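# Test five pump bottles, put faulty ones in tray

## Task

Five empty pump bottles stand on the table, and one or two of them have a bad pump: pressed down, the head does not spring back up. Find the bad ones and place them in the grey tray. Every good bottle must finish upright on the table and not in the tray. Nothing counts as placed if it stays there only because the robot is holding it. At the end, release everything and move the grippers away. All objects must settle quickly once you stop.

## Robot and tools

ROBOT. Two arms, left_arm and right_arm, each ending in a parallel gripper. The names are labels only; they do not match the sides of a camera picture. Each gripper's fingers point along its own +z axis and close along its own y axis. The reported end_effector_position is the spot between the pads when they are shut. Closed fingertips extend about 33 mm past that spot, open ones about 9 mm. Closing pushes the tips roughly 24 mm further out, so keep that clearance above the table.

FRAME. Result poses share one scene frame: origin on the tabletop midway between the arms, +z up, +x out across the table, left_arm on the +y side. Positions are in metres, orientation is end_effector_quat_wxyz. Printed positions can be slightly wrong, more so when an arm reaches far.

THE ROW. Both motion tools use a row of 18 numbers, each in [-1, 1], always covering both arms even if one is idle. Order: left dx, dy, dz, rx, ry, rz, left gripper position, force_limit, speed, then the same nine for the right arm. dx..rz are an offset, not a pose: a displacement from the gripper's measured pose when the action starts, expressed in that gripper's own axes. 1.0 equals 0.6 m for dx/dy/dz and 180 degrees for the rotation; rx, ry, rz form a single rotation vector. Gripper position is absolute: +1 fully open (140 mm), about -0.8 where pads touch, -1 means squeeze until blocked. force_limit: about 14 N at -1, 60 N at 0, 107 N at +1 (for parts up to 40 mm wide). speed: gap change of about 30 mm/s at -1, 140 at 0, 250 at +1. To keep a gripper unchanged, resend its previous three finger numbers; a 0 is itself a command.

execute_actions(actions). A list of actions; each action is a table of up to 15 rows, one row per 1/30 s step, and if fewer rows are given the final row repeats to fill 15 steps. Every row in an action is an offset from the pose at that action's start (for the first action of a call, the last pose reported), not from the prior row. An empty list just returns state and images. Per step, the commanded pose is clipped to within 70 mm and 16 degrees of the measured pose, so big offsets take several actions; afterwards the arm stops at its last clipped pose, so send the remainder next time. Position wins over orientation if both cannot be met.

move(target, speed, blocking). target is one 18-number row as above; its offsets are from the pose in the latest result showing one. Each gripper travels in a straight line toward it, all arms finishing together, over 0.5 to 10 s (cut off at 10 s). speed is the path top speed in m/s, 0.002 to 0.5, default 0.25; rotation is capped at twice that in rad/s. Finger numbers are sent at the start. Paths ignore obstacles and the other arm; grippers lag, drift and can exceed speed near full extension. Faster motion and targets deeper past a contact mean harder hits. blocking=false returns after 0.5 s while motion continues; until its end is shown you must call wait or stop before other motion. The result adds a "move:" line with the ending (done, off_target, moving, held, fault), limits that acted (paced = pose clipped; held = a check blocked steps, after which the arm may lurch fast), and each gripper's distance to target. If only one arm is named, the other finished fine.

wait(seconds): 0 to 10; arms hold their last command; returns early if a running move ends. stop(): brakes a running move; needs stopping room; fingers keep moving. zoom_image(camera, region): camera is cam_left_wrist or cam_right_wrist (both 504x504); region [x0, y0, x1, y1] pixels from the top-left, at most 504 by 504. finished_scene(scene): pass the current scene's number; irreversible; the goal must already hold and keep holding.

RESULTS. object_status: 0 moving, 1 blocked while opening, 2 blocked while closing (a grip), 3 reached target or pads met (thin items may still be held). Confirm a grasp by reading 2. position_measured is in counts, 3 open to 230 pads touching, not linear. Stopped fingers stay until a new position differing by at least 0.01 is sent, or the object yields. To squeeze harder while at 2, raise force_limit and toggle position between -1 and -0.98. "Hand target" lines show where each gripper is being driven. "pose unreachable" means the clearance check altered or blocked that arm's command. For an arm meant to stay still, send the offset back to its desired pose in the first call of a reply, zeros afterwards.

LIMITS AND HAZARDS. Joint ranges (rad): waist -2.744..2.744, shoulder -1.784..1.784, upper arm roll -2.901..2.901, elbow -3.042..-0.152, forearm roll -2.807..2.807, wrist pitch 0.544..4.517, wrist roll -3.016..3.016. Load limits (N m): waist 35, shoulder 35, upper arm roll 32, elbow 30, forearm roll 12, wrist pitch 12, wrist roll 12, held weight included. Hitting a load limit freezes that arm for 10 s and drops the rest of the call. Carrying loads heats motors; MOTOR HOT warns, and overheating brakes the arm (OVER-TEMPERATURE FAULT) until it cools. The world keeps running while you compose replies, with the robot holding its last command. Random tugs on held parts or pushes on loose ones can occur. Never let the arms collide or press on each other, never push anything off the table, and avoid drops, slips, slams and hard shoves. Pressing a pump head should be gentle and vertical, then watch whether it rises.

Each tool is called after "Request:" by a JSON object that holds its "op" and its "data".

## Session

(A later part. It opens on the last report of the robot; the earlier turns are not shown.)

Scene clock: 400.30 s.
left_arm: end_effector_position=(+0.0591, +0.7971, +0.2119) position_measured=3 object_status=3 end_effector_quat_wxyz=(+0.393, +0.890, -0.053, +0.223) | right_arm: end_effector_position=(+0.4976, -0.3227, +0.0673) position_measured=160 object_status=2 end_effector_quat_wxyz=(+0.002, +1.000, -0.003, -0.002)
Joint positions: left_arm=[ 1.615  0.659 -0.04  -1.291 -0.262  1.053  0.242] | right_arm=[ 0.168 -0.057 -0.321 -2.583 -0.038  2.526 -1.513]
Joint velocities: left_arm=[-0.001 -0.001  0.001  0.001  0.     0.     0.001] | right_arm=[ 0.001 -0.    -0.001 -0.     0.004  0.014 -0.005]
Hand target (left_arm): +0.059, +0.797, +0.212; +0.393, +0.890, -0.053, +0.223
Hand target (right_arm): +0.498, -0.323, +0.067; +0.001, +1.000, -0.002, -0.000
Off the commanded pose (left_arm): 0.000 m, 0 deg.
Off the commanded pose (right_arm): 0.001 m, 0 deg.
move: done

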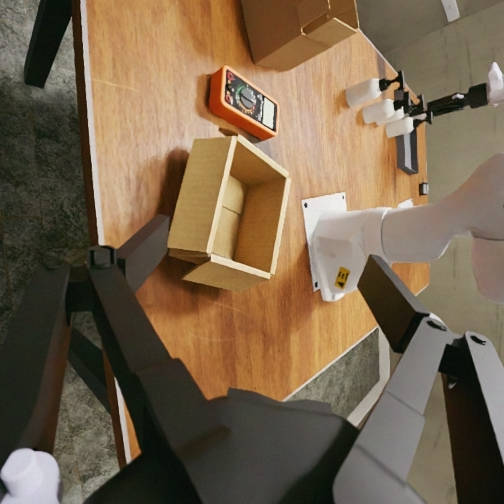

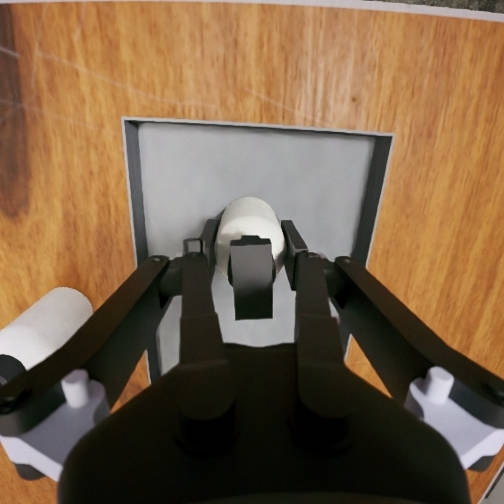

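Request:
{"op": "execute_actions", "data": {"actions": [[[0,0,0,0,0,0,1,0,0,0,0,0,0,0,0,0.05,0,0.5]]]}}

Request:
{"op": "move", "data": {"target": [0,0,0,0,0,0,1,0,0,0,0,-0.213,0,0,0,0.05,0,0.5], "speed": 0.25}}

Request:
{"op": "move", "data": {"target": [0,0,0,0,0,0,1,0,0,-0.153,-0.653,0,0,0,0.042,0.05,0,0.5], "speed": 0.35}}

Request:
{"op": "zoom_image", "data": {"camera": "cam_right_wrist", "region": [150, 140, 350, 300]}}

Scene clock: 406.17 s.
left_arm: end_effector_position=(+0.0591, +0.7971, +0.2119) position_measured=3 object_status=3 end_effector_quat_wxyz=(+0.393, +0.890, -0.053, +0.223) | right_arm: end_effector_position=(+0.4983, -0.3226, +0.0674) position_measured=123 object_status=3 end_effector_quat_wxyz=(+0.002, +1.000, -0.003, -0.001)
Joint positions: left_arm=[ 1.615  0.659 -0.04  -1.291 -0.262  1.053  0.242] | right_arm=[ 0.168 -0.057 -0.321 -2.583 -0.037  2.528 -1.514]
Joint velocities: left_arm=[-0.001 -0.     0.    -0.     0.    -0.     0.   ] | right_arm=[-0.001 -0.001  0.     0.     0.001  0.    -0.002]
Hand target (left_arm): +0.059, +0.797, +0.212; +0.393, +0.890, -0.053, +0.223
Hand target (right_arm): +0.498, -0.323, +0.067; +0.002, +1.000, -0.003, -0.002
Off the commanded pose (left_arm): 0.000 m, 0 deg.
Off the commanded pose (right_arm): 0.001 m, 0 deg.

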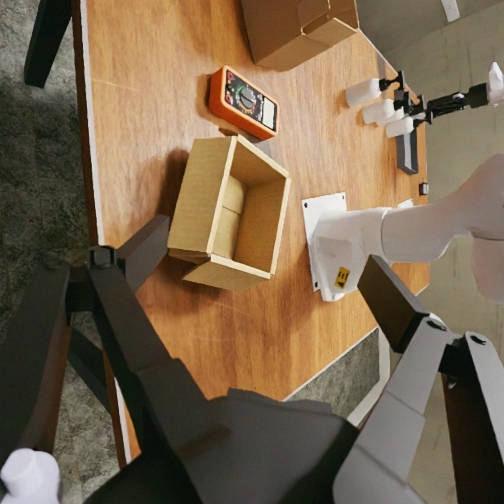

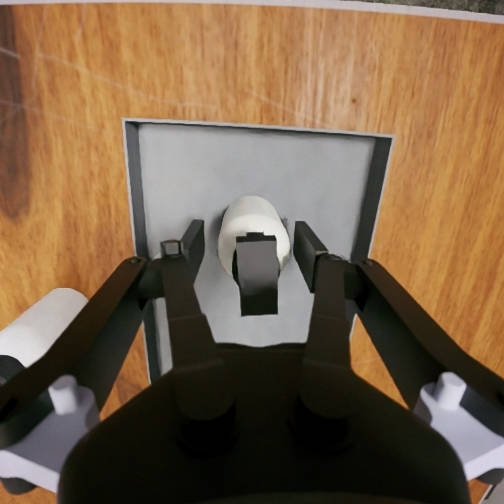

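Scene clock: 407.47 s.
left_arm: end_effector_position=(+0.0591, +0.7971, +0.2119) position_measured=3 object_status=3 end_effector_quat_wxyz=(+0.393, +0.890, -0.053, +0.223) | right_arm: end_effector_position=(+0.4991, -0.3207, +0.1946) position_measured=123 object_status=3 end_effector_quat_wxyz=(-0.001, +1.000, -0.000, +0.001)
Joint positions: left_arm=[ 1.615  0.659 -0.04  -1.291 -0.262  1.053  0.242] | right_arm=[ 0.151 -0.301 -0.289 -2.452 -0.1    2.162 -1.465]
Joint velocities: left_arm=[-0.    -0.001  0.001  0.001 -0.    -0.    -0.   ] | right_arm=[-0.    -0.001 -0.    -0.001  0.    -0.011  0.006]
Hand target (left_arm): +0.059, +0.797, +0.212; +0.393, +0.890, -0.053, +0.223
Hand target (right_arm): +0.498, -0.321, +0.195; +0.001, +1.000, -0.002, -0.001
Off the commanded pose (left_arm): 0.000 m, 0 deg.
Off the commanded pose (right_arm): 0.002 m, 0 deg.
move: done

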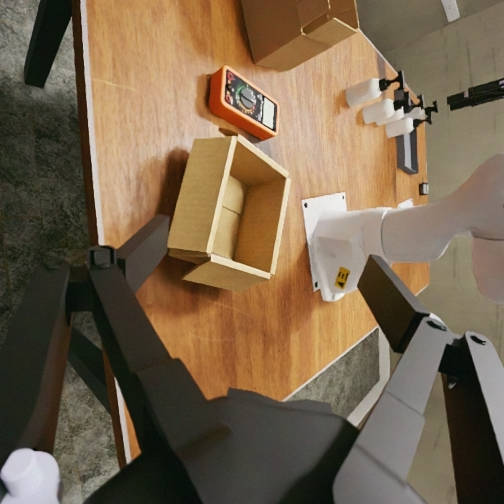

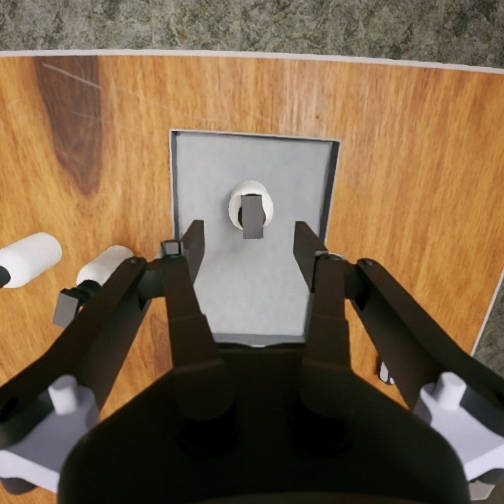

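Scene clock: 409.77 s.
left_arm: end_effector_position=(+0.0591, +0.7971, +0.2119) position_measured=3 object_status=3 end_effector_quat_wxyz=(+0.393, +0.890, -0.053, +0.223) | right_arm: end_effector_position=(+0.4107, +0.0710, +0.1942) position_measured=123 object_status=3 end_effector_quat_wxyz=(-0.002, +0.998, -0.062, -0.000)
Joint positions: left_arm=[ 1.615  0.659 -0.04  -1.291 -0.262  1.053  0.242] | right_arm=[ 0.4   -0.011  0.275 -2.15   0.007  2.143 -0.602]
Joint velocities: left_arm=[-0.     0.    -0.    -0.001  0.001  0.     0.001] | right_arm=[ 0.002  0.001 -0.    -0.    -0.001 -0.002  0.032]
Hand target (left_arm): +0.059, +0.797, +0.212; +0.393, +0.890, -0.053, +0.223
Hand target (right_arm): +0.410, +0.071, +0.194; -0.000, +0.998, -0.066, -0.000
Off the commanded pose (left_arm): 0.000 m, 0 deg.
Off the commanded pose (right_arm): 0.003 m, 1 deg.
move: done

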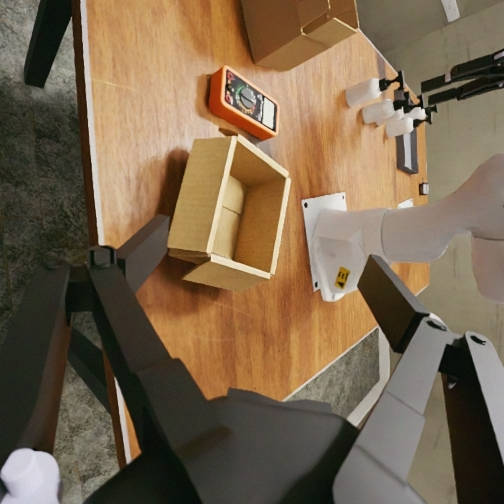

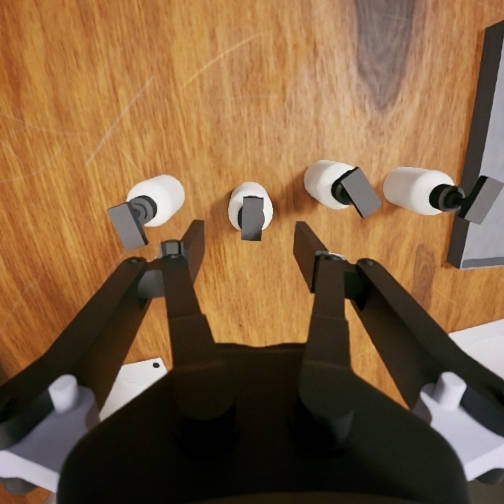

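Region (150, 140, 350, 300) of cam_right_wrist's 504x504 image, scaled by 2.520, with more detail than that image has; it fills the top 403 rows of this view, and the rest is white.

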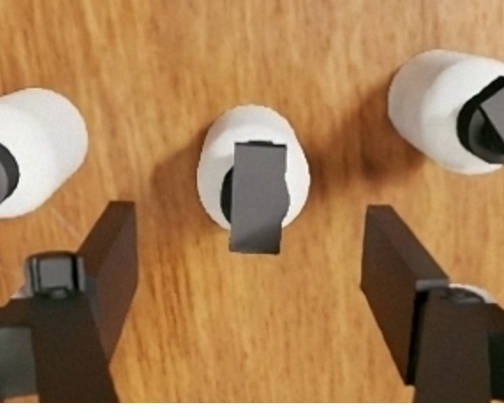

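Request:
{"op": "move", "data": {"target": [0,0,0,0,0,0,1,0,0,-0.004,0.0055,0.2153,-0.0013,0,0.003,0.05,0,0.5], "speed": 0.18}}

Scene clock: 417.17 s.
left_arm: end_effector_position=(+0.0591, +0.7971, +0.2119) position_measured=3 object_status=3 end_effector_quat_wxyz=(+0.393, +0.890, -0.053, +0.223) | right_arm: end_effector_position=(+0.4069, +0.0675, +0.0653) position_measured=123 object_status=3 end_effector_quat_wxyz=(+0.001, +0.998, -0.064, -0.002)
Joint positions: left_arm=[ 1.615  0.659 -0.04  -1.291 -0.262  1.053  0.242] | right_arm=[ 0.41   0.186  0.266 -2.276 -0.073  2.45  -0.539]
Joint velocities: left_arm=[-0.001 -0.001 -0.001  0.    -0.002 -0.    -0.001] | right_arm=[ 0.    -0.     0.    -0.001 -0.004  0.01   0.014]
Hand target (left_arm): +0.059, +0.797, +0.212; +0.393, +0.890, -0.053, +0.223
Hand target (right_arm): +0.408, +0.068, +0.065; +0.000, +0.998, -0.067, +0.000
Off the commanded pose (left_arm): 0.000 m, 0 deg.
Off the commanded pose (right_arm): 0.002 m, 0 deg.
move: done

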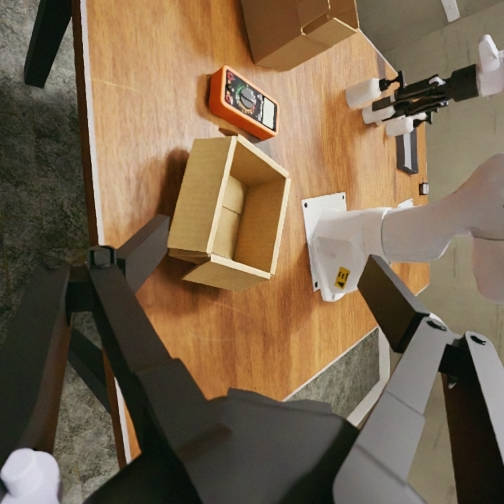

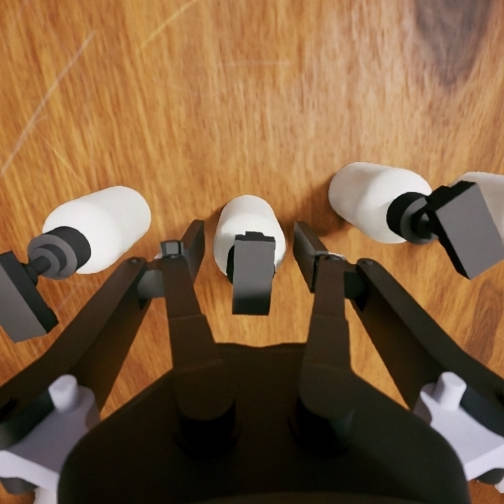

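Request:
{"op": "execute_actions", "data": {"actions": [[[0,0,0,0,0,0,1,0,0,0.0015,-0.001,0,0,0,0,-1,0,0]]]}}

Request:
{"op": "move", "data": {"target": [0,0,0,0,0,0,1,0,0,0,0.015,-0.283,0,0,0,-1,0,0], "speed": 0.25}}

Request:
{"op": "move", "data": {"target": [0,0,0,0,0,0,1,0,0,0.0317,0.456,0,0,0,0,-1,0,0], "speed": 0.35}}

Scene clock: 420.80 s.
left_arm: end_effector_position=(+0.0591, +0.7971, +0.2119) position_measured=3 object_status=3 end_effector_quat_wxyz=(+0.393, +0.890, -0.053, +0.223) | right_arm: end_effector_position=(+0.4079, +0.0687, +0.0657) position_measured=160 object_status=2 end_effector_quat_wxyz=(-0.000, +0.998, -0.066, -0.001)
Joint positions: left_arm=[ 1.615  0.659 -0.04  -1.291 -0.262  1.053  0.242] | right_arm=[ 0.41   0.187  0.266 -2.274 -0.074  2.452 -0.535]
Joint velocities: left_arm=[-0.    -0.001  0.001  0.     0.     0.     0.   ] | right_arm=[ 0.001 -0.001  0.001  0.     0.    -0.    -0.002]
Hand target (left_arm): +0.059, +0.797, +0.212; +0.393, +0.890, -0.053, +0.223
Hand target (right_arm): +0.408, +0.068, +0.065; +0.001, +0.998, -0.064, -0.002
Off the commanded pose (left_arm): 0.000 m, 0 deg.
Off the commanded pose (right_arm): 0.001 m, 0 deg.

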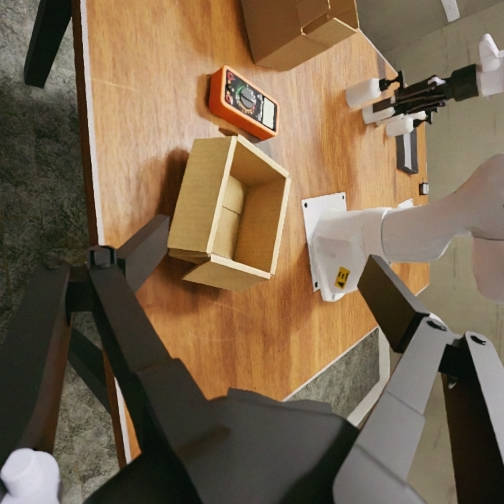

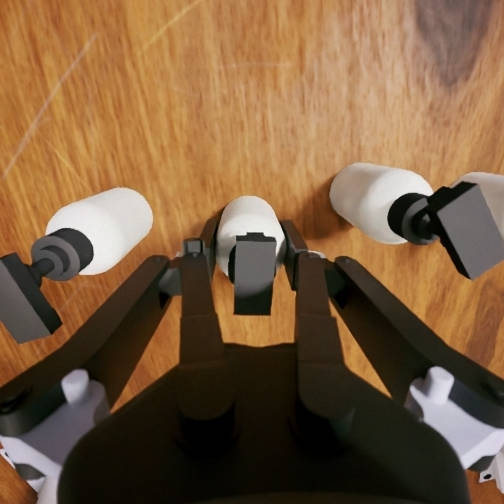

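Scene clock: 422.23 s.
left_arm: end_effector_position=(+0.0591, +0.7971, +0.2119) position_measured=3 object_status=3 end_effector_quat_wxyz=(+0.393, +0.890, -0.053, +0.223) | right_arm: end_effector_position=(+0.4067, +0.0612, +0.2358) position_measured=160 object_status=2 end_effector_quat_wxyz=(-0.001, +0.998, -0.067, +0.001)
Joint positions: left_arm=[ 1.615  0.659 -0.04  -1.291 -0.262  1.053  0.242] | right_arm=[ 0.399 -0.081  0.265 -2.119  0.023  2.044 -0.61 ]
Joint velocities: left_arm=[-0.001  0.001 -0.001 -0.     0.    -0.     0.001] | right_arm=[ 0.001  0.001 -0.    -0.001 -0.    -0.012 -0.01 ]
Hand target (left_arm): +0.059, +0.797, +0.212; +0.393, +0.890, -0.053, +0.223
Hand target (right_arm): +0.407, +0.060, +0.236; -0.001, +0.998, -0.066, -0.002
Off the commanded pose (left_arm): 0.000 m, 0 deg.
Off the commanded pose (right_arm): 0.002 m, 0 deg.
move: done

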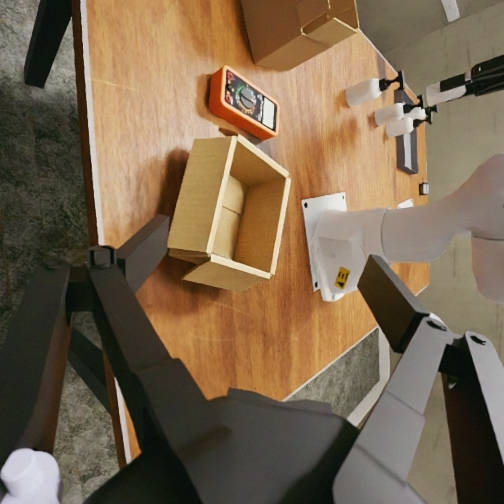

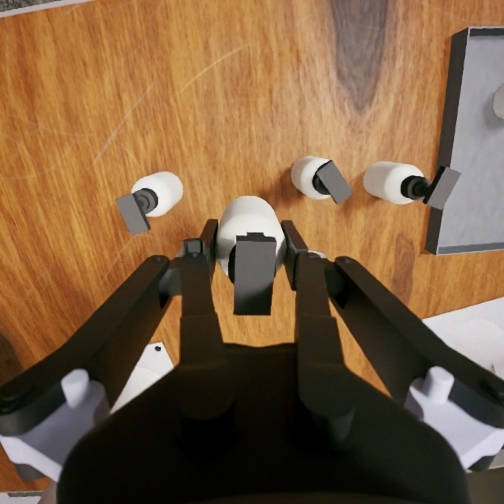

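Scene clock: 423.93 s.
left_arm: end_effector_position=(+0.0591, +0.7971, +0.2119) position_measured=3 object_status=3 end_effector_quat_wxyz=(+0.393, +0.890, -0.053, +0.223) | right_arm: end_effector_position=(+0.3888, -0.2103, +0.2360) position_measured=160 object_status=2 end_effector_quat_wxyz=(-0.004, +0.997, -0.073, +0.002)
Joint positions: left_arm=[ 1.615  0.659 -0.04  -1.291 -0.262  1.053  0.242] | right_arm=[ 0.316 -0.64  -0.128 -2.628 -0.078  1.999 -1.005]
Joint velocities: left_arm=[-0.001 -0.     0.     0.001 -0.001  0.    -0.001] | right_arm=[ 0.004 -0.    -0.002  0.    -0.004 -0.001 -0.026]
Hand target (left_arm): +0.059, +0.797, +0.212; +0.393, +0.890, -0.053, +0.223
Hand target (right_arm): +0.388, -0.212, +0.235; -0.002, +0.998, -0.066, +0.001
Off the commanded pose (left_arm): 0.000 m, 0 deg.
Off the commanded pose (right_arm): 0.002 m, 1 deg.
move: done

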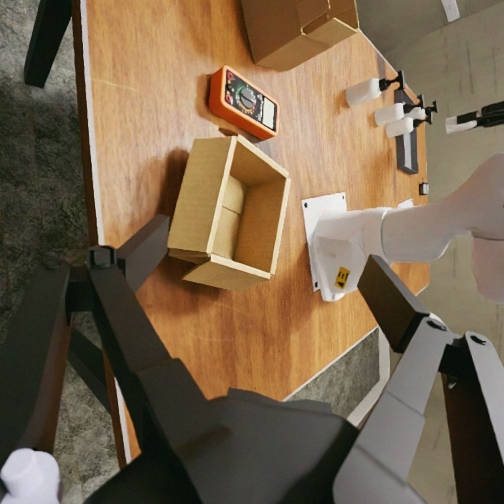

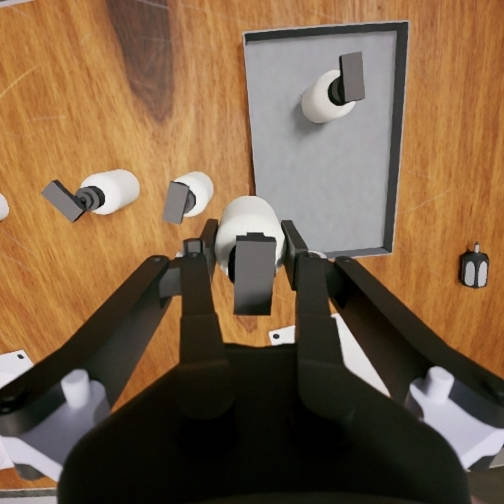

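Request:
{"op": "move", "data": {"target": [0,0,0,0,0,0,1,0,0,0.06,0.174,0.2777,-0.0025,-0.0019,-0.0045,-1,0,0], "speed": 0.2}}

Scene clock: 435.80 s.
left_arm: end_effector_position=(+0.0591, +0.7971, +0.2119) position_measured=3 object_status=3 end_effector_quat_wxyz=(+0.393, +0.890, -0.053, +0.223) | right_arm: end_effector_position=(+0.4078, -0.3184, +0.0688) position_measured=160 object_status=2 end_effector_quat_wxyz=(+0.000, +0.997, -0.073, -0.003)
Joint positions: left_arm=[ 1.615  0.659 -0.04  -1.291 -0.262  1.053  0.242] | right_arm=[ 0.23  -0.338 -0.412 -2.854 -0.231  2.524 -1.22 ]
Joint velocities: left_arm=[ 0.001 -0.001  0.001 -0.     0.    -0.     0.   ] | right_arm=[ 0.001  0.001  0.    -0.     0.001  0.012 -0.022]
Hand target (left_arm): +0.059, +0.797, +0.212; +0.393, +0.890, -0.053, +0.223
Hand target (right_arm): +0.410, -0.319, +0.069; +0.000, +0.998, -0.067, -0.000
Off the commanded pose (left_arm): 0.000 m, 0 deg.
Off the commanded pose (right_arm): 0.002 m, 1 deg.
move: done

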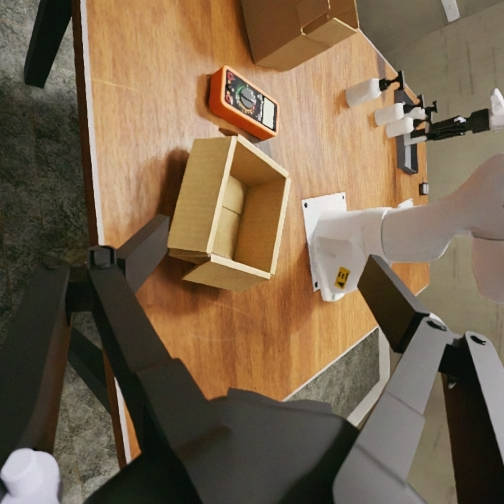

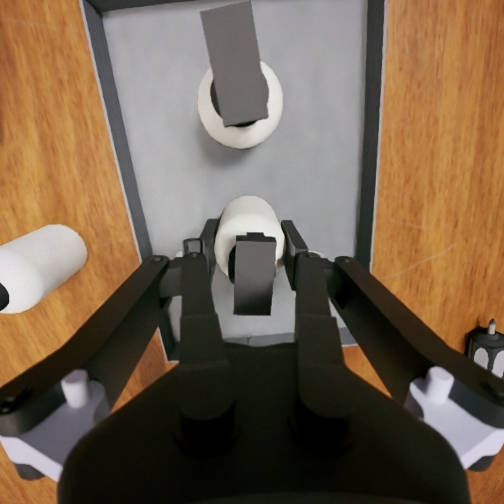

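Request:
{"op": "execute_actions", "data": {"actions": [[[0,0,0,0,0,0,1,0,0,0.001,0,0.002,0,0,0,-1,0,0],[0,0,0,0,0,0,1,0,0,0.001,0,0.003,0,0,0,-1,0,0],[0,0,0,0,0,0,1,0,0,0.001,0,0.004,0,0,0,-1,0,0],[0,0,0,0,0,0,1,0,0,0.001,0,0.004,0,0,0,-1,0,0],[0,0,0,0,0,0,1,0,0,0.001,0,0.004,0,0,0,-1,0,0],[0,0,0,0,0,0,1,0,0,0.001,0,0.004,0,0,0,-1,0,0],[0,0,0,0,0,0,1,0,0,0.001,0,0.004,0,0,0,-1,0,0],[0,0,0,0,0,0,1,0,0,0.001,0,0.004,0,0,0,0.15,0,0.5]]]}}

Request:
{"op": "move", "data": {"target": [0,0,0,0,0,0,1,0,0,0,0,-0.4,0,0,0,0.15,0,0.5], "speed": 0.3}}

Request:
{"op": "zoom_image", "data": {"camera": "cam_left_wrist", "region": [330, 50, 490, 200]}}

Scene clock: 440.80 s.
left_arm: end_effector_position=(+0.0591, +0.7971, +0.2119) position_measured=3 object_status=3 end_effector_quat_wxyz=(+0.393, +0.890, -0.053, +0.223) | right_arm: end_effector_position=(+0.4077, -0.3189, +0.0666) position_measured=110 object_status=0 end_effector_quat_wxyz=(+0.001, +0.998, -0.070, -0.004)
Joint positions: left_arm=[ 1.615  0.659 -0.04  -1.291 -0.262  1.053  0.242] | right_arm=[ 0.23  -0.33  -0.412 -2.854 -0.231  2.53  -1.227]
Joint velocities: left_arm=[-0.    -0.001 -0.001 -0.001  0.001 -0.    -0.   ] | right_arm=[ 0.001  0.002  0.001 -0.     0.     0.001  0.   ]
Hand target (left_arm): +0.059, +0.797, +0.212; +0.393, +0.890, -0.053, +0.223
Hand target (right_arm): +0.408, -0.319, +0.066; +0.000, +0.997, -0.073, -0.003
Off the commanded pose (left_arm): 0.000 m, 0 deg.
Off the commanded pose (right_arm): 0.001 m, 0 deg.

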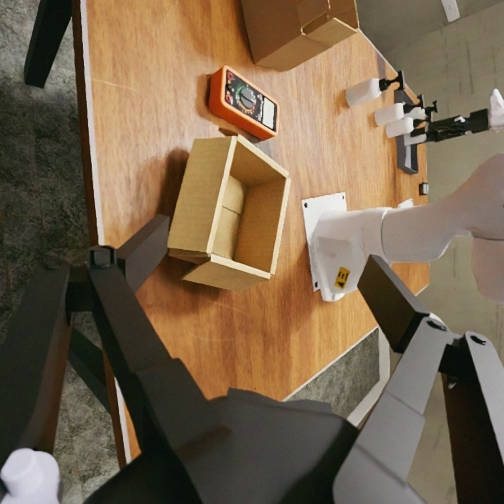

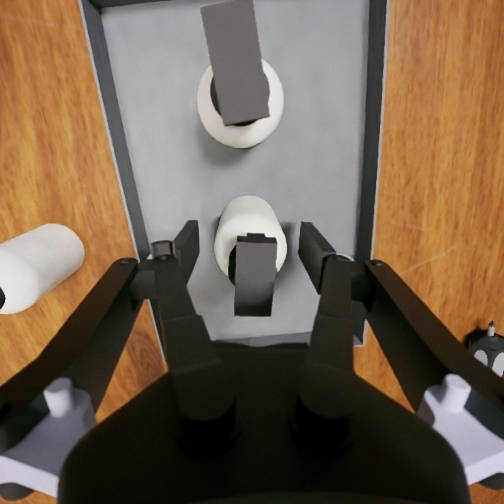

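Scene clock: 442.43 s.
left_arm: end_effector_position=(+0.0591, +0.7971, +0.2119) position_measured=3 object_status=3 end_effector_quat_wxyz=(+0.393, +0.890, -0.053, +0.223) | right_arm: end_effector_position=(+0.4105, -0.3185, +0.3060) position_measured=110 object_status=3 end_effector_quat_wxyz=(+0.001, +0.998, -0.070, -0.002)
Joint positions: left_arm=[ 1.615  0.659 -0.04  -1.291 -0.262  1.053  0.242] | right_arm=[ 0.211 -0.679 -0.271 -2.453 -0.174  1.785 -1.221]
Joint velocities: left_arm=[ 0.     0.     0.001  0.001 -0.001  0.     0.   ] | right_arm=[ 0.001 -0.     0.     0.001  0.    -0.01  -0.   ]
Hand target (left_arm): +0.059, +0.797, +0.212; +0.393, +0.890, -0.053, +0.223
Hand target (right_arm): +0.409, -0.317, +0.306; +0.000, +0.998, -0.069, -0.004
Off the commanded pose (left_arm): 0.000 m, 0 deg.
Off the commanded pose (right_arm): 0.001 m, 0 deg.
move: done

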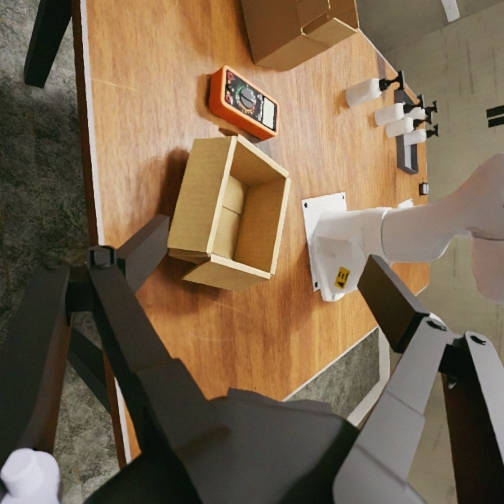

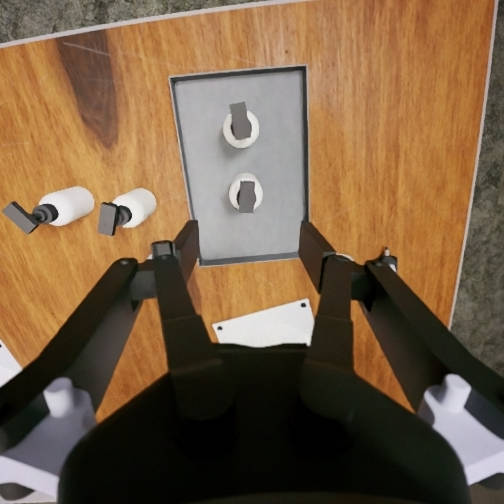

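Region (330, 50, 490, 200) of cam_left_wrist's 504x504 image, scaled by 3.150, with more detail than that image has; it fills the top 472 rows of this view, and the rest is white.

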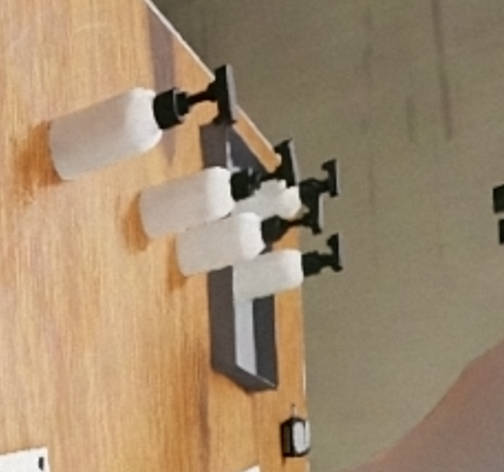

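Request:
{"op": "finished_scene", "data": {"scene": 1}}

The scene is finished: the task was done.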